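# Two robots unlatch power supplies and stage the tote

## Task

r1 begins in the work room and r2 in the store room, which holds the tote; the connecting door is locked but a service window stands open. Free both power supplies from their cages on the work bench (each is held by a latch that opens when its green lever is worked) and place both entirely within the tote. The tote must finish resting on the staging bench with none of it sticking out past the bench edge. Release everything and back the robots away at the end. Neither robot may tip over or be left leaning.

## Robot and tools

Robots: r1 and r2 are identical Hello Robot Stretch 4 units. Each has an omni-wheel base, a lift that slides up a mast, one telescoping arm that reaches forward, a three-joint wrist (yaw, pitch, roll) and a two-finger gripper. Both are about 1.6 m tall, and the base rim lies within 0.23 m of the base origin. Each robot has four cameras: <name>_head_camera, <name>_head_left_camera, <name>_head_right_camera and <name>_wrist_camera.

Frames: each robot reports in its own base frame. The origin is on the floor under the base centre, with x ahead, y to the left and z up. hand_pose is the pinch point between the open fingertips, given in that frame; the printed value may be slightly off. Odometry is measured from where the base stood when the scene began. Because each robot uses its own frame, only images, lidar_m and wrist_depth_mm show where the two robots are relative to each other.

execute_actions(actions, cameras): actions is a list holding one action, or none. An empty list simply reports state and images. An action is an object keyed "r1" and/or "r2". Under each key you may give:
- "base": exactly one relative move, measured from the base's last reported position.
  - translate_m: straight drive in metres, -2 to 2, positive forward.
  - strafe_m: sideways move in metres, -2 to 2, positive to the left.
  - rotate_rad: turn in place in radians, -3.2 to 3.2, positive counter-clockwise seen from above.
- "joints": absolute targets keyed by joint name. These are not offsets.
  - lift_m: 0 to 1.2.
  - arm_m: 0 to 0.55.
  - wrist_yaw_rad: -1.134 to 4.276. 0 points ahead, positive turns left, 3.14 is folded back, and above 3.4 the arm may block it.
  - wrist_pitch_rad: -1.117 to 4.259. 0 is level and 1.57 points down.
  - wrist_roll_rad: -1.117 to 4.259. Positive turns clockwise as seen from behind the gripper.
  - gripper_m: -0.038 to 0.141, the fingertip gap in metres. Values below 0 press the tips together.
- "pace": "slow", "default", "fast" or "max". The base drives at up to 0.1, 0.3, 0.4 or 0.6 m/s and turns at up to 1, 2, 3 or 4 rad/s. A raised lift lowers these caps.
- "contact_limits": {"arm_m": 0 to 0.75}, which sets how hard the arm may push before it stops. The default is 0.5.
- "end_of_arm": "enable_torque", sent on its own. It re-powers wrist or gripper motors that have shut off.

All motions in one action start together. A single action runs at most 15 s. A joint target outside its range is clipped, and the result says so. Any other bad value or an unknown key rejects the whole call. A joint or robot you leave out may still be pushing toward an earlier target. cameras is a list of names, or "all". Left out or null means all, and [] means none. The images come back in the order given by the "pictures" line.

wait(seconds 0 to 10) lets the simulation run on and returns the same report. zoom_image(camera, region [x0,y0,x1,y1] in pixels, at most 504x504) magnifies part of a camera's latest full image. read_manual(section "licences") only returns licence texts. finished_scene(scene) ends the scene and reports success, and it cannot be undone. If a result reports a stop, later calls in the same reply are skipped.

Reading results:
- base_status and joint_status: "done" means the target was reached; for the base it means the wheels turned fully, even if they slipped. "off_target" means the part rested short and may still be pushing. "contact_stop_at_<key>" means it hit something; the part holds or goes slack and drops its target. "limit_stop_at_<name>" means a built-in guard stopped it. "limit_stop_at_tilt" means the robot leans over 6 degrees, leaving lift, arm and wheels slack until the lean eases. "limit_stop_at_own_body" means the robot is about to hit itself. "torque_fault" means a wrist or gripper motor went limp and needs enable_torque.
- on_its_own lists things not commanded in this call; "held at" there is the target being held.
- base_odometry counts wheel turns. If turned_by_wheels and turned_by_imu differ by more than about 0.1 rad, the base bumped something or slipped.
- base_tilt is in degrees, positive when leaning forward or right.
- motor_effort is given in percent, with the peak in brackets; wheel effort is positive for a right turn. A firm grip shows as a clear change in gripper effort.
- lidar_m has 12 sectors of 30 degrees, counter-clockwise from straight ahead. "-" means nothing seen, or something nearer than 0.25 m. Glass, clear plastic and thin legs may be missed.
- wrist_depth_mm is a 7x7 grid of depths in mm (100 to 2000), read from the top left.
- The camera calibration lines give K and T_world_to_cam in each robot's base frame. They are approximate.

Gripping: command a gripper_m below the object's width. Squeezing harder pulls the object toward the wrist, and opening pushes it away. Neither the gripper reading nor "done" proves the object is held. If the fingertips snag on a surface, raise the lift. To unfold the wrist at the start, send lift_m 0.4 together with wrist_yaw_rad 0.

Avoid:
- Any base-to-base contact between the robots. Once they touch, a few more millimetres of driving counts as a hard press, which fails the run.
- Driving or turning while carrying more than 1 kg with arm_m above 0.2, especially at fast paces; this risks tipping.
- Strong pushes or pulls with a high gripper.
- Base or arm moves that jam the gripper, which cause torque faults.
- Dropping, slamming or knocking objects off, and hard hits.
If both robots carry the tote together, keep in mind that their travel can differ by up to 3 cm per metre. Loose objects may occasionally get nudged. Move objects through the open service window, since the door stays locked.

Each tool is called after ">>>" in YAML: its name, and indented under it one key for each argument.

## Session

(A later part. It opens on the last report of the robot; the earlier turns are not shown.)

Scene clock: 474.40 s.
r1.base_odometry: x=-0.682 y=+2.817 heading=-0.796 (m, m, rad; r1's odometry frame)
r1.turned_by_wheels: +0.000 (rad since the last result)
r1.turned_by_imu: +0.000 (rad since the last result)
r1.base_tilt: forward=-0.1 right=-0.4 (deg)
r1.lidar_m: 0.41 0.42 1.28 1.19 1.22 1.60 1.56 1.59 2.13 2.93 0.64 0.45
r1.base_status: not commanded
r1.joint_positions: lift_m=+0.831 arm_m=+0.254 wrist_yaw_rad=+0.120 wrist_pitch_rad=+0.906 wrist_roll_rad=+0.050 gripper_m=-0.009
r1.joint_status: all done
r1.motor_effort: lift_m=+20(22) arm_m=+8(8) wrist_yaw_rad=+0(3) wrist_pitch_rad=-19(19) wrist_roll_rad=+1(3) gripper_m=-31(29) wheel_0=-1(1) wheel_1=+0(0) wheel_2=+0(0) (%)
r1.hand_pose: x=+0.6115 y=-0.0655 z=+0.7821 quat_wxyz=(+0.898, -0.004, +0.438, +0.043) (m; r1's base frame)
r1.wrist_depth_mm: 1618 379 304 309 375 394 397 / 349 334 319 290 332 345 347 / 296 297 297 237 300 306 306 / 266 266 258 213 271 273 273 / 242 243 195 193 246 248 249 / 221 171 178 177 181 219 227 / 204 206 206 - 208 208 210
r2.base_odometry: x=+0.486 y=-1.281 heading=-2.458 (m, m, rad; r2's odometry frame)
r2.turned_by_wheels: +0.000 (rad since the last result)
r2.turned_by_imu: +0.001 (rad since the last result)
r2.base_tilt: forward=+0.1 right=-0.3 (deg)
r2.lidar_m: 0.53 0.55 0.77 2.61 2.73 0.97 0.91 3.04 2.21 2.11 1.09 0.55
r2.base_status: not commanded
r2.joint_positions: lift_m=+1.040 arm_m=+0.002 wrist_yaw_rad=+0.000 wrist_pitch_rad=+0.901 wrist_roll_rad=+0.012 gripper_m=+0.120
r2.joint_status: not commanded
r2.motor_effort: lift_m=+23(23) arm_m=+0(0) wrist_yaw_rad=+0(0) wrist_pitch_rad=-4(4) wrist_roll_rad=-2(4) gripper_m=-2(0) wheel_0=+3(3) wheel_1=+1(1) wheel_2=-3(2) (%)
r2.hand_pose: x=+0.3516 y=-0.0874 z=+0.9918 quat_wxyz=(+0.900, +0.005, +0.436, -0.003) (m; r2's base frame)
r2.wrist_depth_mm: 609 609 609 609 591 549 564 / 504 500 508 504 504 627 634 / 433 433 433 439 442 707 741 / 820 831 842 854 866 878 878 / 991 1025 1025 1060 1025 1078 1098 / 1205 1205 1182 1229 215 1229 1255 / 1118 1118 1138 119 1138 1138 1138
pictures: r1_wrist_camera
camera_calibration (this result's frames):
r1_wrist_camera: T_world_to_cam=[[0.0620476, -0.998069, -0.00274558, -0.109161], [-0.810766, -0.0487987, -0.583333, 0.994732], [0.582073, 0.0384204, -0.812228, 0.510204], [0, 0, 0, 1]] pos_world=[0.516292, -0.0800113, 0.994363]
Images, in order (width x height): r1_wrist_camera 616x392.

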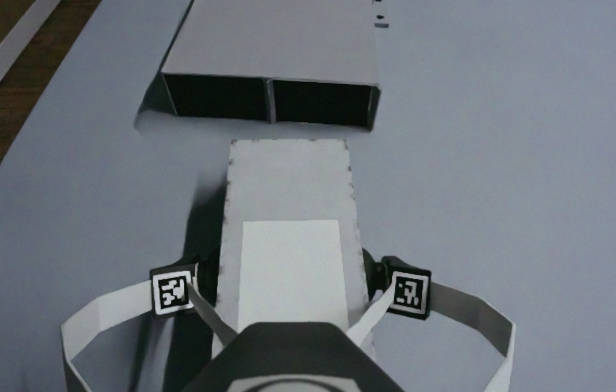

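>>> execute_actions:
  actions:
    - {"r1":{"joints":{"lift_m":0.9},"pace":"slow"}}
  cameras: []

>>> execute_actions:
  actions:
    - {"r1":{"base":{"rotate_rad":-1.505},"joints":{"lift_m":1.0,"arm_m":0.05,"wrist_yaw_rad":0.0},"pace":"slow"}}
  cameras: ["r1_head_camera"]

Scene clock: 476.03 s.
r1.base_odometry: x=-0.682 y=+2.817 heading=-0.796 (m, m, rad; r1's odometry frame)
r1.turned_by_wheels: +0.000 (rad since the last result)
r1.turned_by_imu: +0.000 (rad since the last result)
r1.base_tilt: forward=+0.0 right=-0.3 (deg)
r1.lidar_m: 0.40 0.43 1.29 1.19 1.23 1.63 1.57 1.61 2.10 2.95 0.62 0.44
r1.base_status: not commanded
r1.joint_positions: lift_m=+0.899 arm_m=+0.254 wrist_yaw_rad=+0.120 wrist_pitch_rad=+0.906 wrist_roll_rad=+0.050 gripper_m=-0.009
r1.joint_status: all done
r1.motor_effort: lift_m=+26(29) arm_m=+8(8) wrist_yaw_rad=-1(2) wrist_pitch_rad=-19(19) wrist_roll_rad=+1(2) gripper_m=-30(31) wheel_0=-1(1) wheel_1=+0(0) wheel_2=-1(1) (%)
r1.hand_pose: x=+0.6115 y=-0.0655 z=+0.8506 quat_wxyz=(+0.898, -0.004, +0.438, +0.043) (m; r1's base frame)
r1.wrist_depth_mm: 1708 1078 452 424 492 512 517 / 1464 433 379 370 445 445 449 / 1336 384 343 238 394 399 402 / 1182 349 336 213 353 357 357 / 315 317 196 193 320 320 322 / 289 170 177 177 181 285 294 / 264 271 268 - 271 272 277
r2.base_odometry: x=+0.486 y=-1.281 heading=-2.458 (m, m, rad; r2's odometry frame)
r2.turned_by_wheels: +0.000 (rad since the last result)
r2.turned_by_imu: +0.000 (rad since the last result)
r2.base_tilt: forward=+0.1 right=-0.3 (deg)
r2.lidar_m: 0.52 0.57 0.81 2.61 2.73 0.95 0.92 3.04 2.20 2.12 1.11 0.56
r2.base_status: not commanded
r2.joint_positions: lift_m=+1.040 arm_m=+0.002 wrist_yaw_rad=+0.000 wrist_pitch_rad=+0.901 wrist_roll_rad=+0.012 gripper_m=+0.120
r2.joint_status: not commanded
r2.motor_effort: lift_m=+23(23) arm_m=-1(0) wrist_yaw_rad=+0(0) wrist_pitch_rad=-4(5) wrist_roll_rad=+1(4) gripper_m=+0(2) wheel_0=+3(3) wheel_1=+1(1) wheel_2=-3(3) (%)
r2.hand_pose: x=+0.3516 y=-0.0874 z=+0.9918 quat_wxyz=(+0.900, +0.005, +0.436, -0.003) (m; r2's base frame)
r2.wrist_depth_mm: 609 609 615 609 591 554 559 / 504 508 508 508 504 627 640 / 433 433 433 442 442 715 750 / 820 831 831 842 866 866 891 / 991 1008 1025 1060 1008 1098 1098 / 1205 1160 1182 1229 216 1205 1255 / 1160 1118 1138 119 1138 1118 1138
pictures: none
No camera images: the call's "cameras" was empty. Leave "cameras" out to get every camera's image.

Scene clock: 479.37 s.
r1.base_odometry: x=-0.682 y=+2.817 heading=-2.301 (m, m, rad; r1's odometry frame)
r1.turned_by_wheels: -1.505 (rad since the last result)
r1.turned_by_imu: -1.523 (rad since the last result)
r1.base_tilt: forward=-0.1 right=-0.3 (deg)
r1.lidar_m: 2.93 0.59 0.41 0.40 0.44 1.26 1.18 1.25 1.63 1.56 1.63 2.23
r1.base_status: done
r1.joint_positions: lift_m=+0.999 arm_m=+0.052 wrist_yaw_rad=+0.000 wrist_pitch_rad=+0.907 wrist_roll_rad=+0.050 gripper_m=-0.009
r1.joint_status: all done
r1.motor_effort: lift_m=+26(27) arm_m=-9(10) wrist_yaw_rad=-1(11) wrist_pitch_rad=-19(19) wrist_roll_rad=+0(1) gripper_m=-31(31) wheel_0=+1(0) wheel_1=-1(8) wheel_2=+0(5) (%)
r1.hand_pose: x=+0.4003 y=-0.0874 z=+0.9505 quat_wxyz=(+0.899, +0.022, +0.438, -0.011) (m; r1's base frame)
r1.wrist_depth_mm: 1808 1863 1921 1983 - - 1921 / 1661 1618 1708 1708 1708 1756 1808 / 1499 1464 1499 237 1499 1576 1537 / 1366 1336 1336 213 1366 1366 1397 / 1229 1229 196 193 1255 1255 1281 / 1118 171 178 177 181 1118 1160 / 1025 1060 1060 - 1060 1042 1060
r2.base_odometry: x=+0.486 y=-1.281 heading=-2.458 (m, m, rad; r2's odometry frame)
r2.turned_by_wheels: +0.000 (rad since the last result)
r2.turned_by_imu: +0.001 (rad since the last result)
r2.base_tilt: forward=+0.1 right=-0.2 (deg)
r2.lidar_m: 0.54 0.57 0.80 2.59 2.68 0.99 0.92 3.04 2.20 2.12 1.08 0.57
r2.base_status: not commanded
r2.joint_positions: lift_m=+1.040 arm_m=+0.002 wrist_yaw_rad=+0.000 wrist_pitch_rad=+0.901 wrist_roll_rad=+0.012 gripper_m=+0.120
r2.joint_status: not commanded
r2.motor_effort: lift_m=+23(23) arm_m=-1(0) wrist_yaw_rad=+0(0) wrist_pitch_rad=-4(4) wrist_roll_rad=-3(0) gripper_m=+0(1) wheel_0=+2(3) wheel_1=+1(1) wheel_2=-3(3) (%)
r2.hand_pose: x=+0.3516 y=-0.0874 z=+0.9918 quat_wxyz=(+0.900, +0.005, +0.436, -0.003) (m; r2's base frame)
r2.wrist_depth_mm: 609 609 615 609 591 554 559 / 504 504 504 504 504 627 634 / 433 433 430 439 445 699 750 / 809 831 842 854 854 866 891 / 991 1008 1025 1042 1008 1098 1078 / 1205 1160 1182 1229 216 1229 1229 / 1160 1138 1138 119 1138 1118 1138
pictures: r1_head_camera
Images, in order (width x height): r1_head_camera 420x560.

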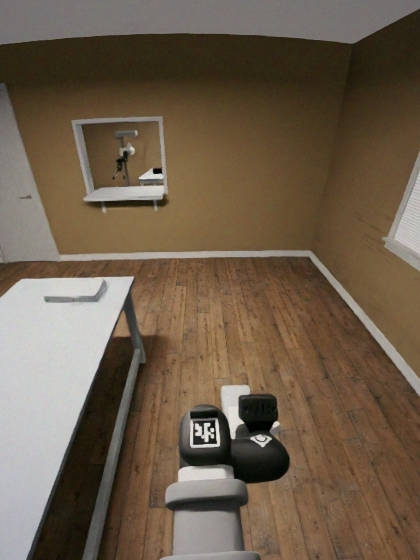

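>>> execute_actions:
  actions:
    - {"r1":{"base":{"translate_m":2.0},"pace":"fast"}}
  cameras: []

>>> execute_actions:
  actions:
    - {"r1":{"base":{"strafe_m":1.0},"pace":"fast"}}
  cameras: ["r1_head_camera","r2_head_camera"]

Scene clock: 490.97 s.
r1.base_odometry: x=-2.016 y=+1.327 heading=-2.301 (m, m, rad; r1's odometry frame)
r1.turned_by_wheels: +0.000 (rad since the last result)
r1.turned_by_imu: +0.003 (rad since the last result)
r1.base_tilt: forward=+0.0 right=-0.3 (deg)
r1.lidar_m: 1.09 0.97 1.29 3.15 0.86 0.74 1.79 2.25 1.63 1.57 1.56 1.12
r1.base_status: done
r1.joint_positions: lift_m=+0.999 arm_m=+0.052 wrist_yaw_rad=+0.000 wrist_pitch_rad=+0.906 wrist_roll_rad=+0.050 gripper_m=-0.009
r1.joint_status: not commanded
r1.motor_effort: lift_m=+26(26) arm_m=-9(9) wrist_yaw_rad=-2(2) wrist_pitch_rad=-20(20) wrist_roll_rad=-1(1) gripper_m=-32(31) wheel_0=+0(3) wheel_1=+0(4) wheel_2=+0(9) (%)
r1.hand_pose: x=+0.4003 y=-0.0874 z=+0.9506 quat_wxyz=(+0.899, +0.022, +0.438, -0.011) (m; r1's base frame)
r1.wrist_depth_mm: 820 854 854 854 866 866 878 / 960 960 991 991 1008 991 1008 / 1118 1138 1118 237 1160 1205 1205 / 1308 1336 1308 213 1397 1366 1366 / 1229 1229 196 193 1229 1255 1255 / 1138 171 178 176 181 1098 1138 / 1025 1042 1078 - 1060 1060 1078
r2.base_odometry: x=+0.486 y=-1.281 heading=-2.458 (m, m, rad; r2's odometry frame)
r2.turned_by_wheels: +0.000 (rad since the last result)
r2.turned_by_imu: +0.002 (rad since the last result)
r2.base_tilt: forward=+0.1 right=-0.3 (deg)
r2.lidar_m: 0.53 0.57 0.77 2.58 2.69 0.96 0.92 3.07 2.22 2.11 1.13 0.57
r2.base_status: not commanded
r2.joint_positions: lift_m=+1.040 arm_m=+0.002 wrist_yaw_rad=+0.000 wrist_pitch_rad=+0.901 wrist_roll_rad=+0.012 gripper_m=+0.120
r2.joint_status: not commanded
r2.motor_effort: lift_m=+23(23) arm_m=-1(1) wrist_yaw_rad=+0(1) wrist_pitch_rad=-4(4) wrist_roll_rad=-2(3) gripper_m=-1(1) wheel_0=+3(3) wheel_1=+1(1) wheel_2=-3(3) (%)
r2.hand_pose: x=+0.3516 y=-0.0874 z=+0.9918 quat_wxyz=(+0.900, +0.005, +0.436, -0.003) (m; r2's base frame)
r2.wrist_depth_mm: 603 603 609 615 591 549 554 / 504 508 508 508 504 627 634 / 430 433 433 439 445 715 750 / 820 820 831 854 866 866 891 / 991 1008 1025 1042 1025 1078 1098 / 1205 1160 1182 1255 215 1229 1255 / 1160 1118 1138 119 1138 1118 1138
pictures: none
No camera images: the call's "cameras" was empty. Leave "cameras" out to get every camera's image.

Scene clock: 495.07 s.
r1.base_odometry: x=-1.271 y=+0.660 heading=-2.301 (m, m, rad; r1's odometry frame)
r1.turned_by_wheels: +0.000 (rad since the last result)
r1.turned_by_imu: -0.002 (rad since the last result)
r1.base_tilt: forward=-0.1 right=-0.4 (deg)
r1.lidar_m: 0.87 0.92 1.55 2.16 2.26 3.12 0.58 0.66 2.66 2.58 1.55 0.92
r1.base_status: done
r1.joint_positions: lift_m=+0.999 arm_m=+0.052 wrist_yaw_rad=+0.000 wrist_pitch_rad=+0.906 wrist_roll_rad=+0.050 gripper_m=-0.009
r1.joint_status: not commanded
r1.motor_effort: lift_m=+26(26) arm_m=-9(9) wrist_yaw_rad=-1(0) wrist_pitch_rad=-19(19) wrist_roll_rad=+0(1) gripper_m=-31(31) wheel_0=+0(9) wheel_1=-1(11) wheel_2=-1(1) (%)
r1.hand_pose: x=+0.4003 y=-0.0874 z=+0.9506 quat_wxyz=(+0.899, +0.022, +0.438, -0.011) (m; r1's base frame)
r1.wrist_depth_mm: 842 854 878 878 878 891 891 / 960 976 991 991 1008 1042 1025 / 1138 1160 1118 236 1182 1205 1255 / 1336 1336 1281 213 1336 1336 1366 / 1182 1229 196 193 1229 1281 1255 / 1182 171 178 177 181 1098 1160 / 1025 1042 1025 - 1060 1078 1060
r2.base_odometry: x=+0.486 y=-1.281 heading=-2.458 (m, m, rad; r2's odometry frame)
r2.turned_by_wheels: +0.000 (rad since the last result)
r2.turned_by_imu: +0.001 (rad since the last result)
r2.base_tilt: forward=+0.1 right=-0.2 (deg)
r2.lidar_m: 0.53 0.57 0.76 2.62 2.72 0.98 0.92 3.04 2.20 2.11 1.10 0.56
r2.base_status: not commanded
r2.joint_positions: lift_m=+1.040 arm_m=+0.002 wrist_yaw_rad=+0.000 wrist_pitch_rad=+0.901 wrist_roll_rad=+0.012 gripper_m=+0.120
r2.joint_status: not commanded
r2.motor_effort: lift_m=+23(23) arm_m=+0(0) wrist_yaw_rad=+0(0) wrist_pitch_rad=-5(3) wrist_roll_rad=-2(2) gripper_m=-1(1) wheel_0=+3(3) wheel_1=+1(1) wheel_2=-3(3) (%)
r2.hand_pose: x=+0.3516 y=-0.0874 z=+0.9918 quat_wxyz=(+0.900, +0.005, +0.436, -0.003) (m; r2's base frame)
r2.wrist_depth_mm: 609 603 609 609 591 554 559 / 508 508 504 508 504 627 640 / 433 436 433 439 442 707 741 / 809 820 842 842 866 878 891 / 991 1008 1025 1042 1008 1078 1098 / 1205 1182 1205 1229 215 1229 1255 / 1138 1118 1118 119 1160 1160 1138
pictures: r1_head_camera, r2_head_camera
Images, in order (width x height): r1_head_camera 420x560, r2_head_camera 420x560.

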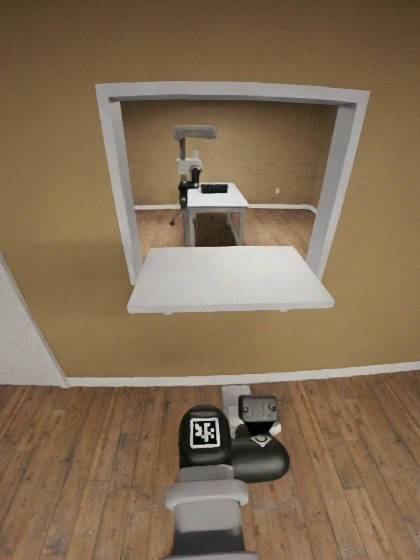

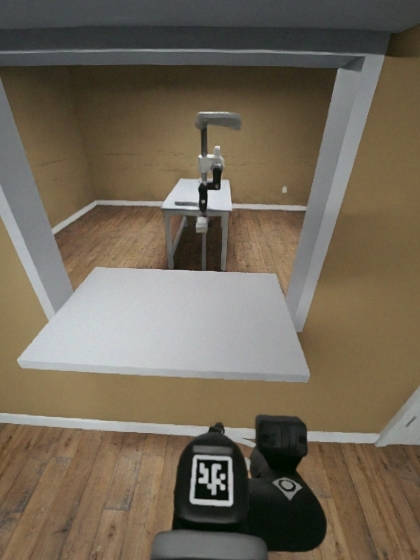

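>>> execute_actions:
  actions:
    - {"r1":{"base":{"translate_m":0.45},"joints":{"arm_m":0.2,"lift_m":1.005}},"r2":{"base":{"strafe_m":0.21}}}
  cameras: []

>>> execute_actions:
  actions:
    - {"r1":{"joints":{"arm_m":0.42}}}
  cameras: ["r1_wrist_camera","r2_head_camera"]

Scene clock: 498.23 s.
r1.base_odometry: x=-1.571 y=+0.324 heading=-2.301 (m, m, rad; r1's odometry frame)
r1.turned_by_wheels: +0.000 (rad since the last result)
r1.turned_by_imu: +0.001 (rad since the last result)
r1.base_tilt: forward=+0.0 right=-0.4 (deg)
r1.lidar_m: 0.41 0.46 0.92 2.13 2.23 3.10 1.04 1.08 2.68 2.50 0.62 0.47
r1.base_status: done
r1.joint_positions: lift_m=+1.005 arm_m=+0.198 wrist_yaw_rad=+0.000 wrist_pitch_rad=+0.906 wrist_roll_rad=+0.050 gripper_m=-0.009
r1.joint_status: all done
r1.motor_effort: lift_m=+26(28) arm_m=+8(9) wrist_yaw_rad=-3(0) wrist_pitch_rad=-18(23) wrist_roll_rad=+1(1) gripper_m=-32(33) wheel_0=+0(5) wheel_1=+1(4) wheel_2=+1(9) (%)
r1.hand_pose: x=+0.5473 y=-0.0874 z=+0.9556 quat_wxyz=(+0.899, +0.022, +0.438, -0.011) (m; r1's base frame)
r1.wrist_depth_mm: 415 418 424 421 427 430 436 / 364 366 368 368 375 377 379 / 324 325 327 237 332 334 336 / 290 291 283 213 297 298 298 / 265 266 196 193 271 272 272 / 241 171 178 177 181 240 250 / 223 226 225 - 228 229 229
r2.base_odometry: x=+0.619 y=-1.444 heading=-2.458 (m, m, rad; r2's odometry frame)
r2.turned_by_wheels: +0.000 (rad since the last result)
r2.turned_by_imu: +0.001 (rad since the last result)
r2.base_tilt: forward=+0.1 right=-0.2 (deg)
r2.lidar_m: 0.52 0.58 1.11 2.40 2.50 0.95 0.92 0.99 2.40 2.32 1.11 0.57
r2.base_status: done
r2.joint_positions: lift_m=+1.040 arm_m=+0.002 wrist_yaw_rad=+0.000 wrist_pitch_rad=+0.901 wrist_roll_rad=+0.012 gripper_m=+0.120
r2.joint_status: not commanded
r2.motor_effort: lift_m=+23(23) arm_m=+0(0) wrist_yaw_rad=+0(0) wrist_pitch_rad=-4(4) wrist_roll_rad=-2(3) gripper_m=-2(1) wheel_0=-2(10) wheel_1=+0(9) wheel_2=+0(2) (%)
r2.hand_pose: x=+0.3516 y=-0.0874 z=+0.9918 quat_wxyz=(+0.900, +0.005, +0.436, -0.003) (m; r2's base frame)
r2.wrist_depth_mm: 615 609 603 609 609 603 580 / 504 508 508 504 508 504 504 / 433 433 433 436 445 445 442 / 820 820 842 854 854 866 878 / 991 1008 1025 1042 1025 1078 1098 / 1205 1182 1205 1229 216 1229 1281 / 1160 1118 1138 119 1160 1138 1138
pictures: none
No camera images: the call's "cameras" was empty. Leave "cameras" out to get every camera's image.

Scene clock: 500.00 s.
r1.base_odometry: x=-1.571 y=+0.324 heading=-2.301 (m, m, rad; r1's odometry frame)
r1.turned_by_wheels: +0.000 (rad since the last result)
r1.turned_by_imu: +0.000 (rad since the last result)
r1.base_tilt: forward=+0.0 right=-0.4 (deg)
r1.lidar_m: 0.43 0.45 0.95 2.13 2.24 3.10 1.04 1.08 2.67 2.49 0.64 0.45
r1.base_status: not commanded
r1.joint_positions: lift_m=+1.005 arm_m=+0.418 wrist_yaw_rad=+0.000 wrist_pitch_rad=+0.906 wrist_roll_rad=+0.050 gripper_m=-0.009
r1.joint_status: all done
r1.motor_effort: lift_m=+26(26) arm_m=+8(9) wrist_yaw_rad=-3(3) wrist_pitch_rad=-18(20) wrist_roll_rad=+0(1) gripper_m=-32(31) wheel_0=+0(0) wheel_1=+1(1) wheel_2=+0(1) (%)
r1.hand_pose: x=+0.7673 y=-0.0874 z=+0.9556 quat_wxyz=(+0.899, +0.022, +0.438, -0.011) (m; r1's base frame)
r1.wrist_depth_mm: 1921 1921 1921 1921 - - - / 366 366 366 368 373 379 377 / 324 324 324 237 329 334 334 / 291 291 281 213 297 298 301 / 263 266 196 193 270 270 272 / 242 171 177 177 181 239 248 / 222 225 225 - 228 227 229
r2.base_odometry: x=+0.619 y=-1.444 heading=-2.458 (m, m, rad; r2's odometry frame)
r2.turned_by_wheels: +0.000 (rad since the last result)
r2.turned_by_imu: +0.000 (rad since the last result)
r2.base_tilt: forward=+0.1 right=-0.2 (deg)
r2.lidar_m: 0.52 0.56 1.10 2.40 2.49 0.98 0.92 0.97 2.42 2.33 1.12 0.58
r2.base_status: not commanded
r2.joint_positions: lift_m=+1.040 arm_m=+0.002 wrist_yaw_rad=+0.000 wrist_pitch_rad=+0.901 wrist_roll_rad=+0.012 gripper_m=+0.120
r2.joint_status: not commanded
r2.motor_effort: lift_m=+23(22) arm_m=-1(0) wrist_yaw_rad=+0(0) wrist_pitch_rad=-4(4) wrist_roll_rad=-2(1) gripper_m=-1(0) wheel_0=-2(2) wheel_1=+0(0) wheel_2=+0(0) (%)
r2.hand_pose: x=+0.3516 y=-0.0874 z=+0.9918 quat_wxyz=(+0.900, +0.005, +0.436, -0.003) (m; r2's base frame)
r2.wrist_depth_mm: 603 609 609 549 609 603 580 / 504 504 504 508 508 504 500 / 433 436 433 436 442 445 442 / 820 820 831 854 866 878 878 / 991 1008 1025 1042 1008 1060 1098 / 1205 1182 1182 1229 214 1229 1255 / 1138 1118 1138 119 1138 1138 1138
pictures: r1_wrist_camera, r2_head_camera
camera_calibration (this result's frames):
r1_wrist_camera: T_world_to_cam=[[-0.0574632, -0.998344, -0.00279504, -0.0484257], [-0.810763, 0.0482996, -0.583379, 1.22972], [0.582547, -0.0312567, -0.812196, 0.554817], [0, 0, 0, 1]] pos_world=[0.671022, -0.0903987, 1.16788]
Images, in order (width x height): r1_wrist_camera 616x392, r2_head_camera 420x560.

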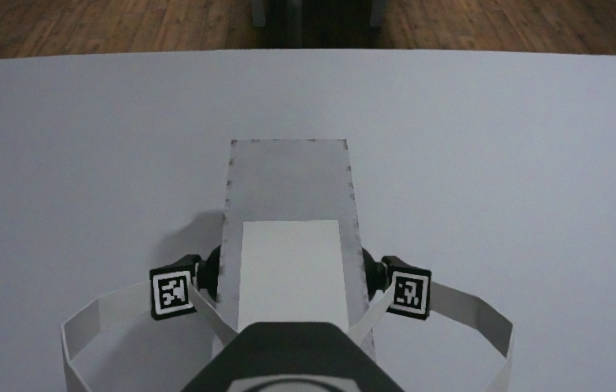

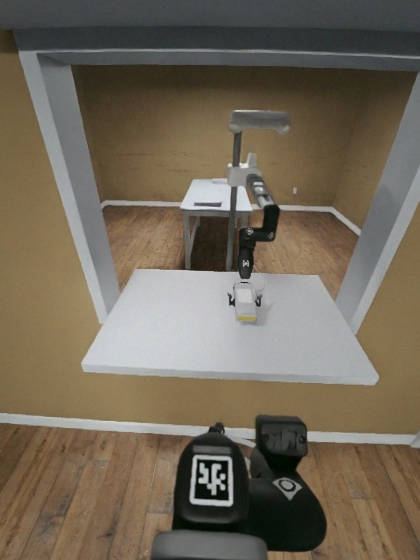

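>>> execute_actions:
  actions:
    - {"r1":{"joints":{"lift_m":0.986,"gripper_m":0.045},"pace":"slow"}}
  cameras: []

>>> execute_actions:
  actions:
    - {"r1":{"joints":{"lift_m":0.992,"gripper_m":0.10}}}
  cameras: []

>>> execute_actions:
  actions:
    - {"r1":{"joints":{"lift_m":1.045}},"r2":{"base":{"translate_m":0.1}}}
  cameras: []

>>> execute_actions:
  actions:
    - {"r1":{"base":{"translate_m":-0.45},"joints":{"arm_m":0.0},"pace":"fast"},"r2":{"base":{"translate_m":0.09}}}
  cameras: ["r2_wrist_camera"]

Scene clock: 502.37 s.
r1.base_odometry: x=-1.571 y=+0.324 heading=-2.301 (m, m, rad; r1's odometry frame)
r1.turned_by_wheels: +0.000 (rad since the last result)
r1.turned_by_imu: +0.000 (rad since the last result)
r1.base_tilt: forward=+0.0 right=-0.3 (deg)
r1.lidar_m: 0.40 0.46 0.97 2.14 2.23 3.10 1.05 1.09 2.64 2.52 0.63 0.45
r1.base_status: not commanded
r1.joint_positions: lift_m=+0.986 arm_m=+0.418 wrist_yaw_rad=+0.000 wrist_pitch_rad=+0.905 wrist_roll_rad=+0.050 gripper_m=+0.045
r1.joint_status: all done
r1.motor_effort: lift_m=+20(24) arm_m=+8(9) wrist_yaw_rad=-1(2) wrist_pitch_rad=-16(20) wrist_roll_rad=+1(1) gripper_m=-13(30) wheel_0=+0(0) wheel_1=+1(1) wheel_2=+0(0) (%)
r1.hand_pose: x=+0.7675 y=-0.0874 z=+0.9373 quat_wxyz=(+0.899, +0.022, +0.437, -0.011) (m; r1's base frame)
r1.wrist_depth_mm: 1921 1921 1863 1863 1983 - - / 342 342 342 345 345 349 353 / 301 303 304 306 309 314 312 / 270 272 264 227 277 278 282 / 246 247 208 206 252 253 252 / 225 220 188 188 189 231 230 / 208 208 209 - 212 211 213
r2.base_odometry: x=+0.619 y=-1.444 heading=-2.458 (m, m, rad; r2's odometry frame)
r2.turned_by_wheels: +0.000 (rad since the last result)
r2.turned_by_imu: +0.001 (rad since the last result)
r2.base_tilt: forward=+0.2 right=-0.2 (deg)
r2.lidar_m: 0.53 0.56 1.08 2.38 2.51 0.95 0.91 0.96 2.39 2.33 1.10 0.56
r2.base_status: not commanded
r2.joint_positions: lift_m=+1.040 arm_m=+0.002 wrist_yaw_rad=+0.000 wrist_pitch_rad=+0.901 wrist_roll_rad=+0.012 gripper_m=+0.120
r2.joint_status: not commanded
r2.motor_effort: lift_m=+23(23) arm_m=+0(1) wrist_yaw_rad=+0(0) wrist_pitch_rad=-4(4) wrist_roll_rad=-1(2) gripper_m=+0(0) wheel_0=-2(2) wheel_1=-1(0) wheel_2=+0(0) (%)
r2.hand_pose: x=+0.3516 y=-0.0874 z=+0.9918 quat_wxyz=(+0.900, +0.005, +0.436, -0.003) (m; r2's base frame)
r2.wrist_depth_mm: 609 603 609 564 609 603 574 / 504 504 508 508 500 504 504 / 433 433 433 436 442 445 445 / 809 820 820 854 854 866 878 / 991 1008 1008 1042 1025 1060 1098 / 1229 1182 1182 1229 215 1229 1255 / 1160 1118 1160 119 1138 1138 1138
pictures: none
No camera images: the call's "cameras" was empty. Leave "cameras" out to get every camera's image.

Scene clock: 503.77 s.
r1.base_odometry: x=-1.571 y=+0.324 heading=-2.301 (m, m, rad; r1's odometry frame)
r1.turned_by_wheels: +0.000 (rad since the last result)
r1.turned_by_imu: +0.000 (rad since the last result)
r1.base_tilt: forward=-0.1 right=-0.4 (deg)
r1.lidar_m: 0.43 0.46 0.95 2.14 2.28 3.08 1.04 1.12 2.67 2.53 0.61 0.45
r1.base_status: not commanded
r1.joint_positions: lift_m=+0.992 arm_m=+0.418 wrist_yaw_rad=+0.000 wrist_pitch_rad=+0.902 wrist_roll_rad=+0.050 gripper_m=+0.100
r1.joint_status: all done
r1.motor_effort: lift_m=+23(26) arm_m=+9(9) wrist_yaw_rad=-1(1) wrist_pitch_rad=-6(19) wrist_roll_rad=+2(0) gripper_m=+1(14) wheel_0=+0(0) wheel_1=+1(1) wheel_2=+0(0) (%)
r1.hand_pose: x=+0.7683 y=-0.0875 z=+0.9436 quat_wxyz=(+0.900, +0.022, +0.436, -0.011) (m; r1's base frame)
r1.wrist_depth_mm: - 1921 1863 - - - - / 353 355 355 359 359 364 368 / 312 312 315 319 320 322 324 / 281 282 277 237 287 289 289 / 254 254 219 216 259 262 260 / 232 229 200 193 202 237 239 / 216 215 220 - 223 219 220
r2.base_odometry: x=+0.619 y=-1.444 heading=-2.458 (m, m, rad; r2's odometry frame)
r2.turned_by_wheels: +0.000 (rad since the last result)
r2.turned_by_imu: +0.000 (rad since the last result)
r2.base_tilt: forward=+0.1 right=-0.2 (deg)
r2.lidar_m: 0.54 0.57 1.13 2.40 2.48 0.96 0.92 0.98 2.41 2.32 1.10 0.56
r2.base_status: not commanded
r2.joint_positions: lift_m=+1.040 arm_m=+0.002 wrist_yaw_rad=+0.000 wrist_pitch_rad=+0.901 wrist_roll_rad=+0.012 gripper_m=+0.120
r2.joint_status: not commanded
r2.motor_effort: lift_m=+22(23) arm_m=+0(1) wrist_yaw_rad=+0(0) wrist_pitch_rad=-4(4) wrist_roll_rad=-1(2) gripper_m=-1(1) wheel_0=-2(3) wheel_1=-1(0) wheel_2=+0(0) (%)
r2.hand_pose: x=+0.3516 y=-0.0874 z=+0.9918 quat_wxyz=(+0.900, +0.005, +0.436, -0.003) (m; r2's base frame)
r2.wrist_depth_mm: 603 609 609 559 609 603 580 / 508 508 508 504 504 504 504 / 433 433 433 436 442 442 445 / 809 809 831 842 854 878 891 / 991 1025 1025 1042 1025 1078 1098 / 1205 1182 1182 1229 215 1229 1229 / 1138 1118 1138 119 1138 1138 1138
pictures: none
No camera images: the call's "cameras" was empty. Leave "cameras" out to get every camera's image.

Scene clock: 505.30 s.
r1.base_odometry: x=-1.571 y=+0.324 heading=-2.301 (m, m, rad; r1's odometry frame)
r1.turned_by_wheels: +0.000 (rad since the last result)
r1.turned_by_imu: +0.000 (rad since the last result)
r1.base_tilt: forward=+0.0 right=-0.3 (deg)
r1.lidar_m: 0.42 0.46 0.94 2.15 2.26 3.12 1.05 1.09 2.66 2.51 0.64 0.46
r1.base_status: not commanded
r1.joint_positions: lift_m=+1.045 arm_m=+0.418 wrist_yaw_rad=+0.000 wrist_pitch_rad=+0.902 wrist_roll_rad=+0.050 gripper_m=+0.100
r1.joint_status: all done
r1.motor_effort: lift_m=+23(24) arm_m=+9(8) wrist_yaw_rad=-2(1) wrist_pitch_rad=-6(6) wrist_roll_rad=+1(1) gripper_m=-1(1) wheel_0=+0(0) wheel_1=+1(1) wheel_2=+0(0) (%)
r1.hand_pose: x=+0.7683 y=-0.0875 z=+0.9967 quat_wxyz=(+0.900, +0.022, +0.436, -0.011) (m; r1's base frame)
r1.wrist_depth_mm: - - - - - - - / 1756 1756 1808 1808 1808 1808 1808 / 382 384 387 387 392 394 399 / 340 345 347 303 349 353 355 / 309 312 303 273 319 320 320 / 285 279 278 246 281 294 291 / 263 263 270 - 272 267 272
r2.base_odometry: x=+0.541 y=-1.507 heading=-2.458 (m, m, rad; r2's odometry frame)
r2.turned_by_wheels: +0.000 (rad since the last result)
r2.turned_by_imu: +0.001 (rad since the last result)
r2.base_tilt: forward=+0.1 right=-0.2 (deg)
r2.lidar_m: 0.43 0.44 0.96 2.40 2.51 1.09 1.01 1.11 2.43 2.32 0.64 0.46
r2.base_status: done
r2.joint_positions: lift_m=+1.040 arm_m=+0.002 wrist_yaw_rad=+0.000 wrist_pitch_rad=+0.901 wrist_roll_rad=+0.012 gripper_m=+0.120
r2.joint_status: not commanded
r2.motor_effort: lift_m=+23(22) arm_m=+0(1) wrist_yaw_rad=+0(1) wrist_pitch_rad=-4(4) wrist_roll_rad=-2(1) gripper_m=+0(0) wheel_0=+2(9) wheel_1=+1(7) wheel_2=-1(11) (%)
r2.hand_pose: x=+0.3516 y=-0.0874 z=+0.9918 quat_wxyz=(+0.900, +0.005, +0.436, -0.003) (m; r2's base frame)
r2.wrist_depth_mm: 609 603 585 564 585 603 554 / 504 504 508 473 504 500 504 / 430 433 430 433 433 433 433 / 377 377 377 377 377 377 375 / 809 820 842 854 831 878 904 / 1025 946 960 1042 214 1078 1160 / 1138 1118 1138 119 1138 1138 1138
pictures: none
No camera images: the call's "cameras" was empty. Leave "cameras" out to get every camera's image.

Scene clock: 508.17 s.
r1.base_odometry: x=-1.271 y=+0.660 heading=-2.301 (m, m, rad; r1's odometry frame)
r1.turned_by_wheels: +0.000 (rad since the last result)
r1.turned_by_imu: +0.000 (rad since the last result)
r1.base_tilt: forward=+0.0 right=-0.3 (deg)
r1.lidar_m: 0.87 0.93 1.55 2.14 2.23 3.10 0.60 0.68 2.68 2.54 1.59 0.94
r1.base_status: done
r1.joint_positions: lift_m=+1.045 arm_m=+0.002 wrist_yaw_rad=+0.000 wrist_pitch_rad=+0.902 wrist_roll_rad=+0.050 gripper_m=+0.100
r1.joint_status: all done
r1.motor_effort: lift_m=+23(23) arm_m=-9(8) wrist_yaw_rad=-1(4) wrist_pitch_rad=-6(5) wrist_roll_rad=+0(1) gripper_m=+0(0) wheel_0=-1(6) wheel_1=+0(6) wheel_2=-1(10) (%)
r1.hand_pose: x=+0.3523 y=-0.0875 z=+0.9967 quat_wxyz=(+0.900, +0.022, +0.436, -0.011) (m; r1's base frame)
r1.wrist_depth_mm: 878 891 917 904 904 946 946 / 1008 1042 1025 1060 1060 1078 1098 / 1205 1205 1229 1229 1255 1255 1281 / 1336 1397 1430 1366 1430 1397 1397 / 1255 1255 1281 1308 1281 1336 1308 / 1182 1138 1160 1182 1118 1182 1182 / 1098 1098 1098 - 1118 1118 1098
r2.base_odometry: x=+0.472 y=-1.563 heading=-2.458 (m, m, rad; r2's odometry frame)
r2.turned_by_wheels: +0.000 (rad since the last result)
r2.turned_by_imu: +0.001 (rad since the last result)
r2.base_tilt: forward=+0.1 right=-0.2 (deg)
r2.lidar_m: 0.35 0.37 0.50 2.30 2.49 1.19 1.11 1.16 2.42 2.32 0.53 0.37
r2.base_status: done
r2.joint_positions: lift_m=+1.040 arm_m=+0.002 wrist_yaw_rad=+0.000 wrist_pitch_rad=+0.901 wrist_roll_rad=+0.012 gripper_m=+0.120
r2.joint_status: not commanded
r2.motor_effort: lift_m=+22(22) arm_m=-1(0) wrist_yaw_rad=+0(0) wrist_pitch_rad=-4(4) wrist_roll_rad=+0(1) gripper_m=-1(0) wheel_0=+5(8) wheel_1=+2(6) wheel_2=-1(11) (%)
r2.hand_pose: x=+0.3516 y=-0.0874 z=+0.9918 quat_wxyz=(+0.900, +0.005, +0.436, -0.003) (m; r2's base frame)
r2.wrist_depth_mm: 609 609 609 609 609 609 - / 508 508 504 452 504 500 504 / 430 433 433 407 433 433 430 / 377 377 377 377 377 377 375 / 336 336 336 336 334 334 334 / 307 303 300 306 216 312 319 / 1078 1060 1078 119 1118 1118 1118
pictures: r2_wrist_camera
camera_calibration (this result's frames):
r2_wrist_camera: T_world_to_cam=[[-0.044623, -0.998815, -0.0194412, -0.0567513], [-0.781649, 0.0470266, -0.621943, 0.958189], [0.62212, -0.0125568, -0.782821, 0.789253], [0, 0, 0, 1]] pos_world=[0.255425, -0.0918339, 1.21268]
Images, in order (width x height): r2_wrist_camera 616x392.

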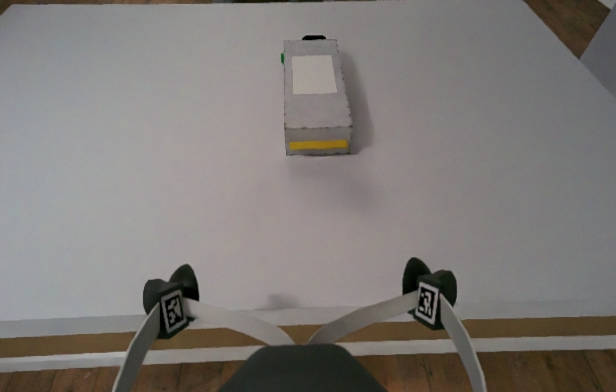

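>>> execute_actions:
  actions:
    - {"r1":{"base":{"strafe_m":0.55},"joints":{"wrist_pitch_rad":0.35,"wrist_roll_rad":0.08,"gripper_m":0.041,"lift_m":0.85},"pace":"fast"},"r2":{"base":{"strafe_m":-0.02},"joints":{"arm_m":0.25,"lift_m":1.03}}}
  cameras: ["r2_wrist_camera"]

Scene clock: 511.30 s.
r1.base_odometry: x=-0.861 y=+0.293 heading=-2.301 (m, m, rad; r1's odometry frame)
r1.turned_by_wheels: +0.000 (rad since the last result)
r1.turned_by_imu: -0.001 (rad since the last result)
r1.base_tilt: forward=+0.0 right=-0.4 (deg)
r1.lidar_m: 0.97 1.16 1.62 1.59 1.66 2.30 1.55 0.72 0.85 3.14 1.28 0.91
r1.base_status: done
r1.joint_positions: lift_m=+0.850 arm_m=+0.002 wrist_yaw_rad=+0.000 wrist_pitch_rad=+0.352 wrist_roll_rad=+0.080 gripper_m=+0.041
r1.joint_status: all done
r1.motor_effort: lift_m=+17(21) arm_m=-9(9) wrist_yaw_rad=-2(1) wrist_pitch_rad=-7(11) wrist_roll_rad=+0(1) gripper_m=-2(3) wheel_0=+1(7) wheel_1=+0(6) wheel_2=+0(1) (%)
r1.hand_pose: x=+0.4441 y=-0.0874 z=+0.9289 quat_wxyz=(+0.984, +0.039, +0.175, -0.007) (m; r1's base frame)
r1.wrist_depth_mm: 750 778 788 778 - - - / 788 831 842 831 960 854 904 / 866 878 866 891 891 917 931 / 891 931 946 946 976 991 991 / 960 976 991 1025 1025 1060 1042 / 1042 1042 198 1078 196 1138 1160 / 1118 1138 1160 - 1205 1182 1205
r2.base_odometry: x=+0.459 y=-1.548 heading=-2.458 (m, m, rad; r2's odometry frame)
r2.turned_by_wheels: +0.000 (rad since the last result)
r2.turned_by_imu: +0.001 (rad since the last result)
r2.base_tilt: forward=+0.1 right=-0.2 (deg)
r2.lidar_m: 0.33 0.37 0.51 2.27 2.53 1.18 1.10 3.33 2.40 2.30 0.54 0.36
r2.base_status: done
r2.joint_positions: lift_m=+1.030 arm_m=+0.249 wrist_yaw_rad=+0.000 wrist_pitch_rad=+0.901 wrist_roll_rad=+0.012 gripper_m=+0.120
r2.joint_status: all done
r2.motor_effort: lift_m=+17(21) arm_m=+7(10) wrist_yaw_rad=+0(0) wrist_pitch_rad=-4(5) wrist_roll_rad=-1(2) gripper_m=+0(2) wheel_0=+2(12) wheel_1=-1(9) wheel_2=+0(1) (%)
r2.hand_pose: x=+0.5986 y=-0.0874 z=+0.9823 quat_wxyz=(+0.900, +0.005, +0.436, -0.003) (m; r2's base frame)
r2.wrist_depth_mm: - - - - - - - / 488 488 488 492 484 488 480 / 418 415 418 418 415 415 413 / 362 364 364 312 364 362 362 / 324 324 322 276 322 320 322 / 290 278 247 248 216 289 289 / 265 259 264 119 264 262 263
pictures: r2_wrist_camera
camera_calibration (this result's frames):
r2_wrist_camera: T_world_to_cam=[[-0.044589, -0.998816, -0.0194403, -0.0459292], [-0.781664, 0.0469997, -0.621927, 1.14533], [0.622104, -0.0125354, -0.782834, 0.628141], [0, 0, 0, 1]] pos_world=[0.502446, -0.0918311, 1.20315]
Images, in order (width x height): r2_wrist_camera 616x392.

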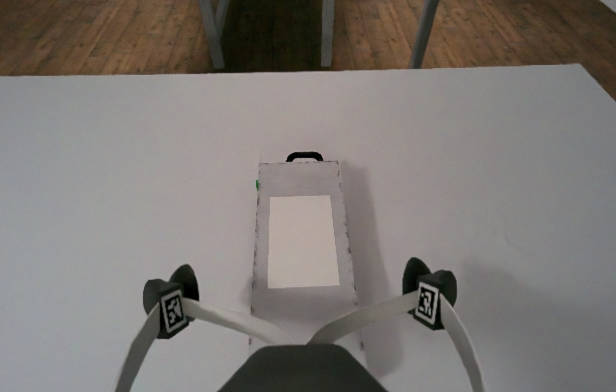

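>>> execute_actions:
  actions:
    - {"r1":{"base":{"translate_m":-0.58},"pace":"fast"},"r2":{"joints":{"arm_m":0.282,"lift_m":1.0,"gripper_m":0.105},"pace":"slow"}}
  cameras: ["r2_wrist_camera"]

Scene clock: 514.33 s.
r1.base_odometry: x=-0.474 y=+0.725 heading=-2.301 (m, m, rad; r1's odometry frame)
r1.turned_by_wheels: +0.000 (rad since the last result)
r1.turned_by_imu: +0.000 (rad since the last result)
r1.base_tilt: forward=+0.0 right=-0.4 (deg)
r1.lidar_m: 1.50 1.72 1.66 1.61 1.66 2.34 1.44 0.53 0.38 0.38 2.39 1.52
r1.base_status: done
r1.joint_positions: lift_m=+0.850 arm_m=+0.002 wrist_yaw_rad=+0.000 wrist_pitch_rad=+0.352 wrist_roll_rad=+0.080 gripper_m=+0.041
r1.joint_status: not commanded
r1.motor_effort: lift_m=+18(17) arm_m=-9(9) wrist_yaw_rad=-2(2) wrist_pitch_rad=-7(7) wrist_roll_rad=-1(0) gripper_m=-4(2) wheel_0=+0(9) wheel_1=+2(7) wheel_2=-1(11) (%)
r1.hand_pose: x=+0.4441 y=-0.0874 z=+0.9289 quat_wxyz=(+0.984, +0.039, +0.175, -0.007) (m; r1's base frame)
r1.wrist_depth_mm: 1229 1255 1281 1336 - - 1366 / 1336 1366 1366 1366 1430 1430 1430 / 1366 1397 1430 1430 1464 1499 1464 / 1499 1537 1537 1576 1661 1661 1618 / 1576 1661 1618 1708 1661 1756 1618 / 1576 1537 197 1464 196 1464 1430 / 1308 1255 1336 - 1229 1205 1182
r2.base_odometry: x=+0.459 y=-1.548 heading=-2.458 (m, m, rad; r2's odometry frame)
r2.turned_by_wheels: +0.000 (rad since the last result)
r2.turned_by_imu: +0.001 (rad since the last result)
r2.base_tilt: forward=+0.1 right=-0.2 (deg)
r2.lidar_m: 0.34 0.39 0.51 2.32 2.49 1.15 1.11 3.33 2.41 2.31 0.53 0.39
r2.base_status: not commanded
r2.joint_positions: lift_m=+1.000 arm_m=+0.281 wrist_yaw_rad=+0.000 wrist_pitch_rad=+0.901 wrist_roll_rad=+0.012 gripper_m=+0.105
r2.joint_status: all done
r2.motor_effort: lift_m=+17(17) arm_m=+8(6) wrist_yaw_rad=+0(0) wrist_pitch_rad=-4(3) wrist_roll_rad=-2(2) gripper_m=-1(2) wheel_0=+2(2) wheel_1=-1(1) wheel_2=+0(0) (%)
r2.hand_pose: x=+0.6306 y=-0.0874 z=+0.9523 quat_wxyz=(+0.900, +0.005, +0.436, -0.003) (m; r2's base frame)
r2.wrist_depth_mm: - - - - - - - / 436 433 433 433 433 430 430 / 373 373 370 370 370 370 368 / 324 324 324 272 324 324 322 / 289 289 287 241 287 286 286 / 259 258 213 216 208 257 258 / 236 231 235 123 230 230 235
pictures: r2_wrist_camera
camera_calibration (this result's frames):
r2_wrist_camera: T_world_to_cam=[[-0.0445889, -0.998816, -0.0194402, -0.045086], [-0.781664, 0.0469995, -0.621927, 1.15169], [0.622104, -0.0125354, -0.782834, 0.584789], [0, 0, 0, 1]] pos_world=[0.534425, -0.0918311, 1.17318]
Images, in order (width x height): r2_wrist_camera 616x392.

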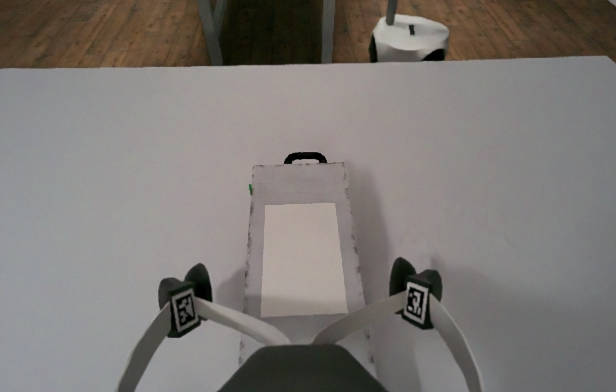

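>>> execute_actions:
  actions:
    - {"r1":{"base":{"rotate_rad":-1.57}},"r2":{"base":{"strafe_m":-0.003},"joints":{"arm_m":0.288,"lift_m":0.989,"gripper_m":0.085},"pace":"slow"}}
  cameras: []

>>> execute_actions:
  actions:
    - {"r1":{"joints":{"lift_m":0.76,"arm_m":0.1,"wrist_yaw_rad":0.0}},"r2":{"joints":{"lift_m":0.986,"gripper_m":0.0},"pace":"slow"}}
  cameras: ["r2_wrist_camera","r1_wrist_camera","r1_head_camera"]

Scene clock: 516.57 s.
r1.base_odometry: x=-0.474 y=+0.725 heading=+2.412 (m, m, rad; r1's odometry frame)
r1.turned_by_wheels: -1.570 (rad since the last result)
r1.turned_by_imu: -1.589 (rad since the last result)
r1.base_tilt: forward=+0.0 right=-0.4 (deg)
r1.lidar_m: 0.39 2.41 1.53 1.49 1.74 1.70 1.60 1.66 2.32 1.45 0.55 0.37
r1.base_status: done
r1.joint_positions: lift_m=+0.850 arm_m=+0.002 wrist_yaw_rad=+0.000 wrist_pitch_rad=+0.352 wrist_roll_rad=+0.080 gripper_m=+0.041
r1.joint_status: not commanded
r1.motor_effort: lift_m=+17(17) arm_m=-9(9) wrist_yaw_rad=-1(2) wrist_pitch_rad=-7(9) wrist_roll_rad=+1(1) gripper_m=-3(4) wheel_0=+0(7) wheel_1=+0(8) wheel_2=+0(6) (%)
r1.hand_pose: x=+0.4441 y=-0.0875 z=+0.9289 quat_wxyz=(+0.984, +0.039, +0.175, -0.007) (m; r1's base frame)
r1.wrist_depth_mm: - - - - - - - / - - - - - - - / - - - - - - - / - - - 661 585 668 661 / 1921 1863 1661 530 525 512 504 / 1499 1499 198 410 196 404 404 / 1281 1255 1281 - 355 343 343
r2.base_odometry: x=+0.457 y=-1.546 heading=-2.458 (m, m, rad; r2's odometry frame)
r2.turned_by_wheels: +0.000 (rad since the last result)
r2.turned_by_imu: +0.001 (rad since the last result)
r2.base_tilt: forward=+0.2 right=-0.2 (deg)
r2.lidar_m: 0.34 0.38 0.50 2.32 2.50 1.18 1.12 3.32 2.38 2.29 0.51 0.38
r2.base_status: done
r2.joint_positions: lift_m=+0.989 arm_m=+0.287 wrist_yaw_rad=+0.000 wrist_pitch_rad=+0.901 wrist_roll_rad=+0.012 gripper_m=+0.085
r2.joint_status: all done
r2.motor_effort: lift_m=+17(17) arm_m=+8(9) wrist_yaw_rad=+0(0) wrist_pitch_rad=-3(4) wrist_roll_rad=-1(3) gripper_m=-2(1) wheel_0=+3(7) wheel_1=-3(6) wheel_2=+0(1) (%)
r2.hand_pose: x=+0.6366 y=-0.0874 z=+0.9413 quat_wxyz=(+0.900, +0.005, +0.436, -0.003) (m; r2's base frame)
r2.wrist_depth_mm: - - - - - - - / 415 413 415 413 413 413 410 / 353 355 353 353 353 353 353 / 309 310 304 258 309 309 307 / 276 276 268 229 273 274 273 / 248 248 197 205 196 247 247 / 226 220 220 122 224 220 224
pictures: none
No camera images: the call's "cameras" was empty. Leave "cameras" out to get every camera's image.

Scene clock: 519.77 s.
r1.base_odometry: x=-0.474 y=+0.725 heading=+2.412 (m, m, rad; r1's odometry frame)
r1.turned_by_wheels: +0.000 (rad since the last result)
r1.turned_by_imu: +0.000 (rad since the last result)
r1.base_tilt: forward=-0.1 right=-0.4 (deg)
r1.lidar_m: 0.38 2.39 1.54 1.49 1.73 1.65 1.59 1.68 2.33 1.47 0.52 0.39
r1.base_status: not commanded
r1.joint_positions: lift_m=+0.760 arm_m=+0.098 wrist_yaw_rad=+0.000 wrist_pitch_rad=+0.352 wrist_roll_rad=+0.080 gripper_m=+0.041
r1.joint_status: all done
r1.motor_effort: lift_m=+17(17) arm_m=+9(7) wrist_yaw_rad=-1(1) wrist_pitch_rad=-7(8) wrist_roll_rad=+1(2) gripper_m=-3(2) wheel_0=+0(0) wheel_1=+0(0) wheel_2=+0(0) (%)
r1.hand_pose: x=+0.5402 y=-0.0874 z=+0.8389 quat_wxyz=(+0.984, +0.039, +0.175, -0.007) (m; r1's base frame)
r1.wrist_depth_mm: - - - - - - - / - - - - - - - / - - - 661 544 691 676 / - - - 459 415 415 462 / 1708 1708 413 366 364 355 347 / 1397 1397 198 282 196 285 281 / 1182 1160 1160 - 245 237 237
r2.base_odometry: x=+0.457 y=-1.546 heading=-2.458 (m, m, rad; r2's odometry frame)
r2.turned_by_wheels: +0.000 (rad since the last result)
r2.turned_by_imu: +0.001 (rad since the last result)
r2.base_tilt: forward=+0.2 right=-0.2 (deg)
r2.lidar_m: 0.35 0.37 0.51 2.32 2.51 1.18 1.10 3.31 2.41 2.32 0.52 0.38
r2.base_status: not commanded
r2.joint_positions: lift_m=+0.986 arm_m=+0.287 wrist_yaw_rad=+0.001 wrist_pitch_rad=+0.907 wrist_roll_rad=+0.012 gripper_m=+0.001
r2.joint_status: all done
r2.motor_effort: lift_m=+20(20) arm_m=+7(7) wrist_yaw_rad=-2(4) wrist_pitch_rad=-20(20) wrist_roll_rad=-4(2) gripper_m=-25(24) wheel_0=+3(3) wheel_1=-3(3) wheel_2=+0(0) (%)
r2.hand_pose: x=+0.6355 y=-0.0873 z=+0.9370 quat_wxyz=(+0.899, +0.005, +0.438, -0.002) (m; r2's base frame)
r2.wrist_depth_mm: - - - - 1983 - - / 399 397 399 399 394 394 392 / 340 340 340 342 340 340 338 / 300 300 290 236 298 298 297 / 267 265 260 208 266 265 265 / 240 240 186 185 181 239 239 / 218 211 210 141 213 213 218
pictures: r1_head_camera, r1_wrist_camera, r2_wrist_camera
camera_calibration (this result's frames):
r1_wrist_camera: T_world_to_cam=[[-0.0577804, -0.996476, -0.0608094, -0.0128051], [-0.381873, 0.0783395, -0.920888, 1.03159], [0.922407, -0.0299879, -0.385054, 0.0505507], [0, 0, 0, 1]] pos_world=[0.34657, -0.0920586, 0.968668]
r2_wrist_camera: T_world_to_cam=[[-0.0442411, -0.998837, -0.0191833, -0.0455471], [-0.785236, 0.0466384, -0.617437, 1.14404], [0.617614, -0.0122527, -0.786386, 0.575988], [0, 0, 0, 1]] pos_world=[0.54059, -0.091793, 1.15845]
Images, in order (width x height): r1_head_camera 420x560, r1_wrist_camera 616x392, r2_wrist_camera 616x392.

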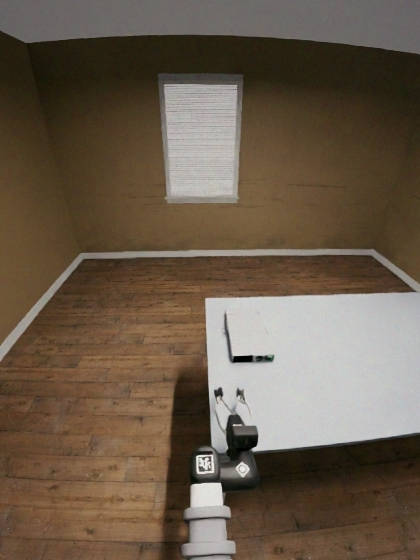

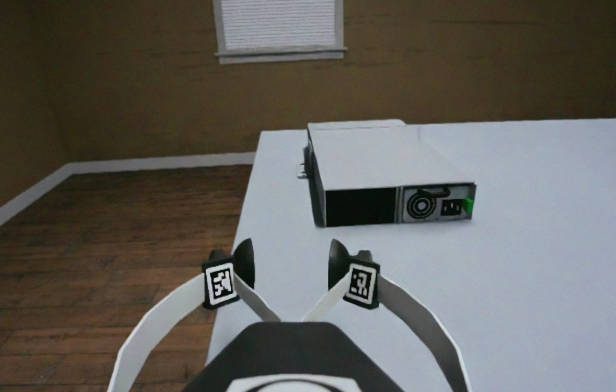

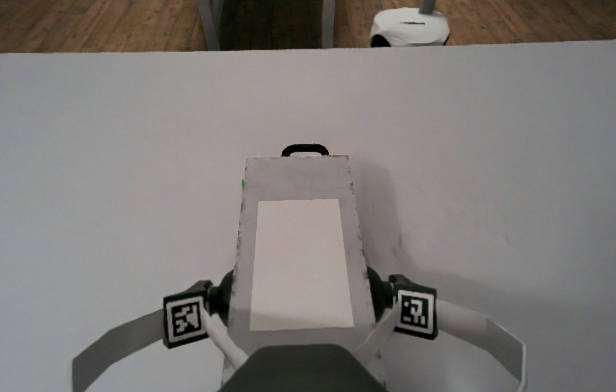

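>>> execute_actions:
  actions:
    - {"r1":{"base":{"strafe_m":-0.18},"joints":{"lift_m":0.723,"arm_m":0.17,"wrist_yaw_rad":0.12},"pace":"slow"},"r2":{"joints":{"lift_m":1.02},"pace":"slow"}}
  cameras: ["r1_wrist_camera","r1_head_camera"]

Scene clock: 523.13 s.
r1.base_odometry: x=-0.354 y=+0.859 heading=+2.412 (m, m, rad; r1's odometry frame)
r1.turned_by_wheels: +0.000 (rad since the last result)
r1.turned_by_imu: +0.001 (rad since the last result)
r1.base_tilt: forward=-0.1 right=-0.4 (deg)
r1.lidar_m: 0.35 0.38 1.73 1.70 1.93 1.66 1.60 1.68 2.33 2.42 0.53 0.38
r1.base_status: done
r1.joint_positions: lift_m=+0.723 arm_m=+0.168 wrist_yaw_rad=+0.120 wrist_pitch_rad=+0.352 wrist_roll_rad=+0.080 gripper_m=+0.041
r1.joint_status: all done
r1.motor_effort: lift_m=+16(17) arm_m=+9(8) wrist_yaw_rad=-2(2) wrist_pitch_rad=-7(6) wrist_roll_rad=+1(1) gripper_m=-4(5) wheel_0=+1(5) wheel_1=+0(7) wheel_2=+0(1) (%)
r1.hand_pose: x=+0.6186 y=-0.0544 z=+0.8020 quat_wxyz=(+0.982, +0.029, +0.177, +0.052) (m; r1's base frame)
r1.wrist_depth_mm: - - - - - - - / - - - - - - - / - - 521 427 564 564 549 / - 445 355 309 370 384 375 / 1708 309 301 300 294 290 283 / 245 244 197 231 196 233 229 / 205 202 208 - 201 193 193
r2.base_odometry: x=+0.457 y=-1.546 heading=-2.458 (m, m, rad; r2's odometry frame)
r2.turned_by_wheels: +0.000 (rad since the last result)
r2.turned_by_imu: +0.001 (rad since the last result)
r2.base_tilt: forward=+0.2 right=-0.2 (deg)
r2.lidar_m: 0.35 0.37 0.52 2.30 2.52 1.17 1.10 3.32 2.40 2.31 0.52 0.39
r2.base_status: not commanded
r2.joint_positions: lift_m=+1.019 arm_m=+0.287 wrist_yaw_rad=+0.001 wrist_pitch_rad=+0.907 wrist_roll_rad=+0.012 gripper_m=+0.001
r2.joint_status: all done
r2.motor_effort: lift_m=+27(26) arm_m=+7(7) wrist_yaw_rad=-2(1) wrist_pitch_rad=-21(21) wrist_roll_rad=-3(2) gripper_m=-25(24) wheel_0=+3(3) wheel_1=-3(3) wheel_2=+0(0) (%)
r2.hand_pose: x=+0.6354 y=-0.0873 z=+0.9704 quat_wxyz=(+0.899, +0.005, +0.438, -0.002) (m; r2's base frame)
r2.wrist_depth_mm: - - - - - - - / 452 455 455 452 452 452 452 / 394 392 392 389 392 389 389 / 342 342 334 236 340 342 340 / 306 306 298 207 304 303 304 / 274 274 186 186 182 272 272 / 251 241 241 141 244 243 249
pictures: r1_head_camera, r1_wrist_camera
camera_calibration (this result's frames):
r1_wrist_camera: T_world_to_cam=[[0.0617043, -0.99624, -0.0608189, -0.0515465], [-0.388499, 0.0321562, -0.920888, 1.02651], [0.919381, 0.0804509, -0.385054, -0.0272144], [0, 0, 0, 1]] pos_world=[0.427001, -0.082172, 0.931689]
Images, in order (width x height): r1_head_camera 420x560, r1_wrist_camera 616x392.

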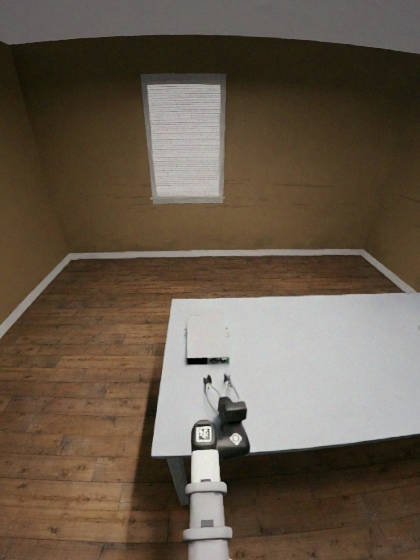

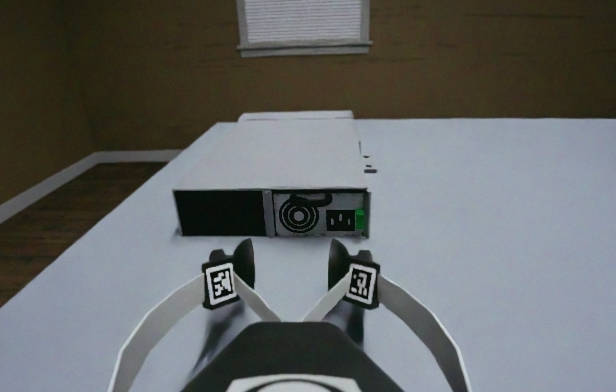

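>>> execute_actions:
  actions:
    - {"r1":{"joints":{"arm_m":0.227},"pace":"slow"},"r2":{"base":{"translate_m":-0.2},"joints":{"arm_m":0.03}}}
  cameras: ["r1_wrist_camera"]

>>> zoom_image:
  camera: "r1_wrist_camera"
  region: [190, 190, 410, 330]

Scene clock: 525.57 s.
r1.base_odometry: x=-0.354 y=+0.859 heading=+2.412 (m, m, rad; r1's odometry frame)
r1.turned_by_wheels: +0.000 (rad since the last result)
r1.turned_by_imu: +0.000 (rad since the last result)
r1.base_tilt: forward=+0.0 right=-0.5 (deg)
r1.lidar_m: 0.36 0.40 1.71 1.67 1.92 1.67 1.58 1.69 2.37 2.44 0.56 0.38
r1.base_status: not commanded
r1.joint_positions: lift_m=+0.723 arm_m=+0.225 wrist_yaw_rad=+0.120 wrist_pitch_rad=+0.352 wrist_roll_rad=+0.080 gripper_m=+0.041
r1.joint_status: all done
r1.motor_effort: lift_m=+17(17) arm_m=+9(10) wrist_yaw_rad=-3(1) wrist_pitch_rad=-8(7) wrist_roll_rad=+3(1) gripper_m=-3(3) wheel_0=+0(1) wheel_1=+0(1) wheel_2=+0(0) (%)
r1.hand_pose: x=+0.6756 y=-0.0544 z=+0.8020 quat_wxyz=(+0.982, +0.029, +0.177, +0.052) (m; r1's base frame)
r1.wrist_depth_mm: - - - - - - - / - - - - - - - / - - 512 424 574 564 549 / - 445 293 287 387 384 375 / 1661 294 277 253 281 290 283 / 246 245 197 231 196 233 229 / 205 202 208 - 200 193 194
r2.base_odometry: x=+0.612 y=-1.419 heading=-2.458 (m, m, rad; r2's odometry frame)
r2.turned_by_wheels: +0.000 (rad since the last result)
r2.turned_by_imu: +0.000 (rad since the last result)
r2.base_tilt: forward=+0.1 right=-0.2 (deg)
r2.lidar_m: 0.42 0.57 1.12 2.40 2.52 0.93 0.92 0.99 2.39 2.31 1.12 0.59
r2.base_status: done
r2.joint_positions: lift_m=+1.019 arm_m=+0.031 wrist_yaw_rad=+0.000 wrist_pitch_rad=+0.908 wrist_roll_rad=+0.012 gripper_m=+0.001
r2.joint_status: all done
r2.motor_effort: lift_m=+27(27) arm_m=-7(11) wrist_yaw_rad=+1(2) wrist_pitch_rad=-21(23) wrist_roll_rad=-1(1) gripper_m=-24(25) wheel_0=-3(7) wheel_1=-3(8) wheel_2=+0(13) (%)
r2.hand_pose: x=+0.3798 y=-0.0875 z=+0.9703 quat_wxyz=(+0.899, +0.005, +0.438, -0.003) (m; r2's base frame)
r2.wrist_depth_mm: 544 549 544 549 549 544 530 / 459 459 462 455 459 455 455 / 402 404 404 394 404 413 415 / 788 809 778 236 842 854 854 / 976 1008 960 208 991 1078 1078 / 1160 1160 186 185 182 1205 1205 / 1118 1078 1060 141 1098 1078 1118
pictures: r1_wrist_camera
camera_calibration (this result's frames):
r1_wrist_camera: T_world_to_cam=[[0.0617053, -0.99624, -0.0608189, -0.0550627], [-0.388499, 0.0321558, -0.920888, 1.04865], [0.919381, 0.0804517, -0.385054, -0.0795999], [0, 0, 0, 1]] pos_world=[0.48398, -0.0821719, 0.931689]
Images, in order (width x height): r1_wrist_camera 616x392.

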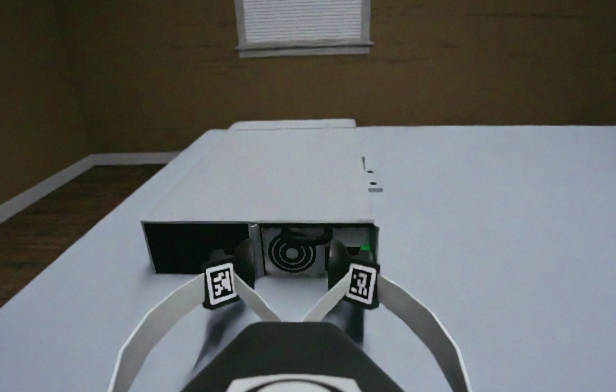

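Region (190, 190, 410, 330) of r1_wrist_camera's 616x392 image, scaled by 2.291; it fills the top 321 rows of this view, and the rest is white.

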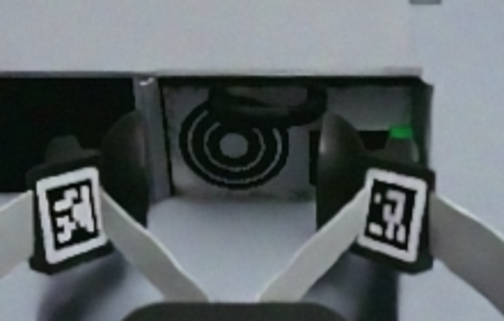

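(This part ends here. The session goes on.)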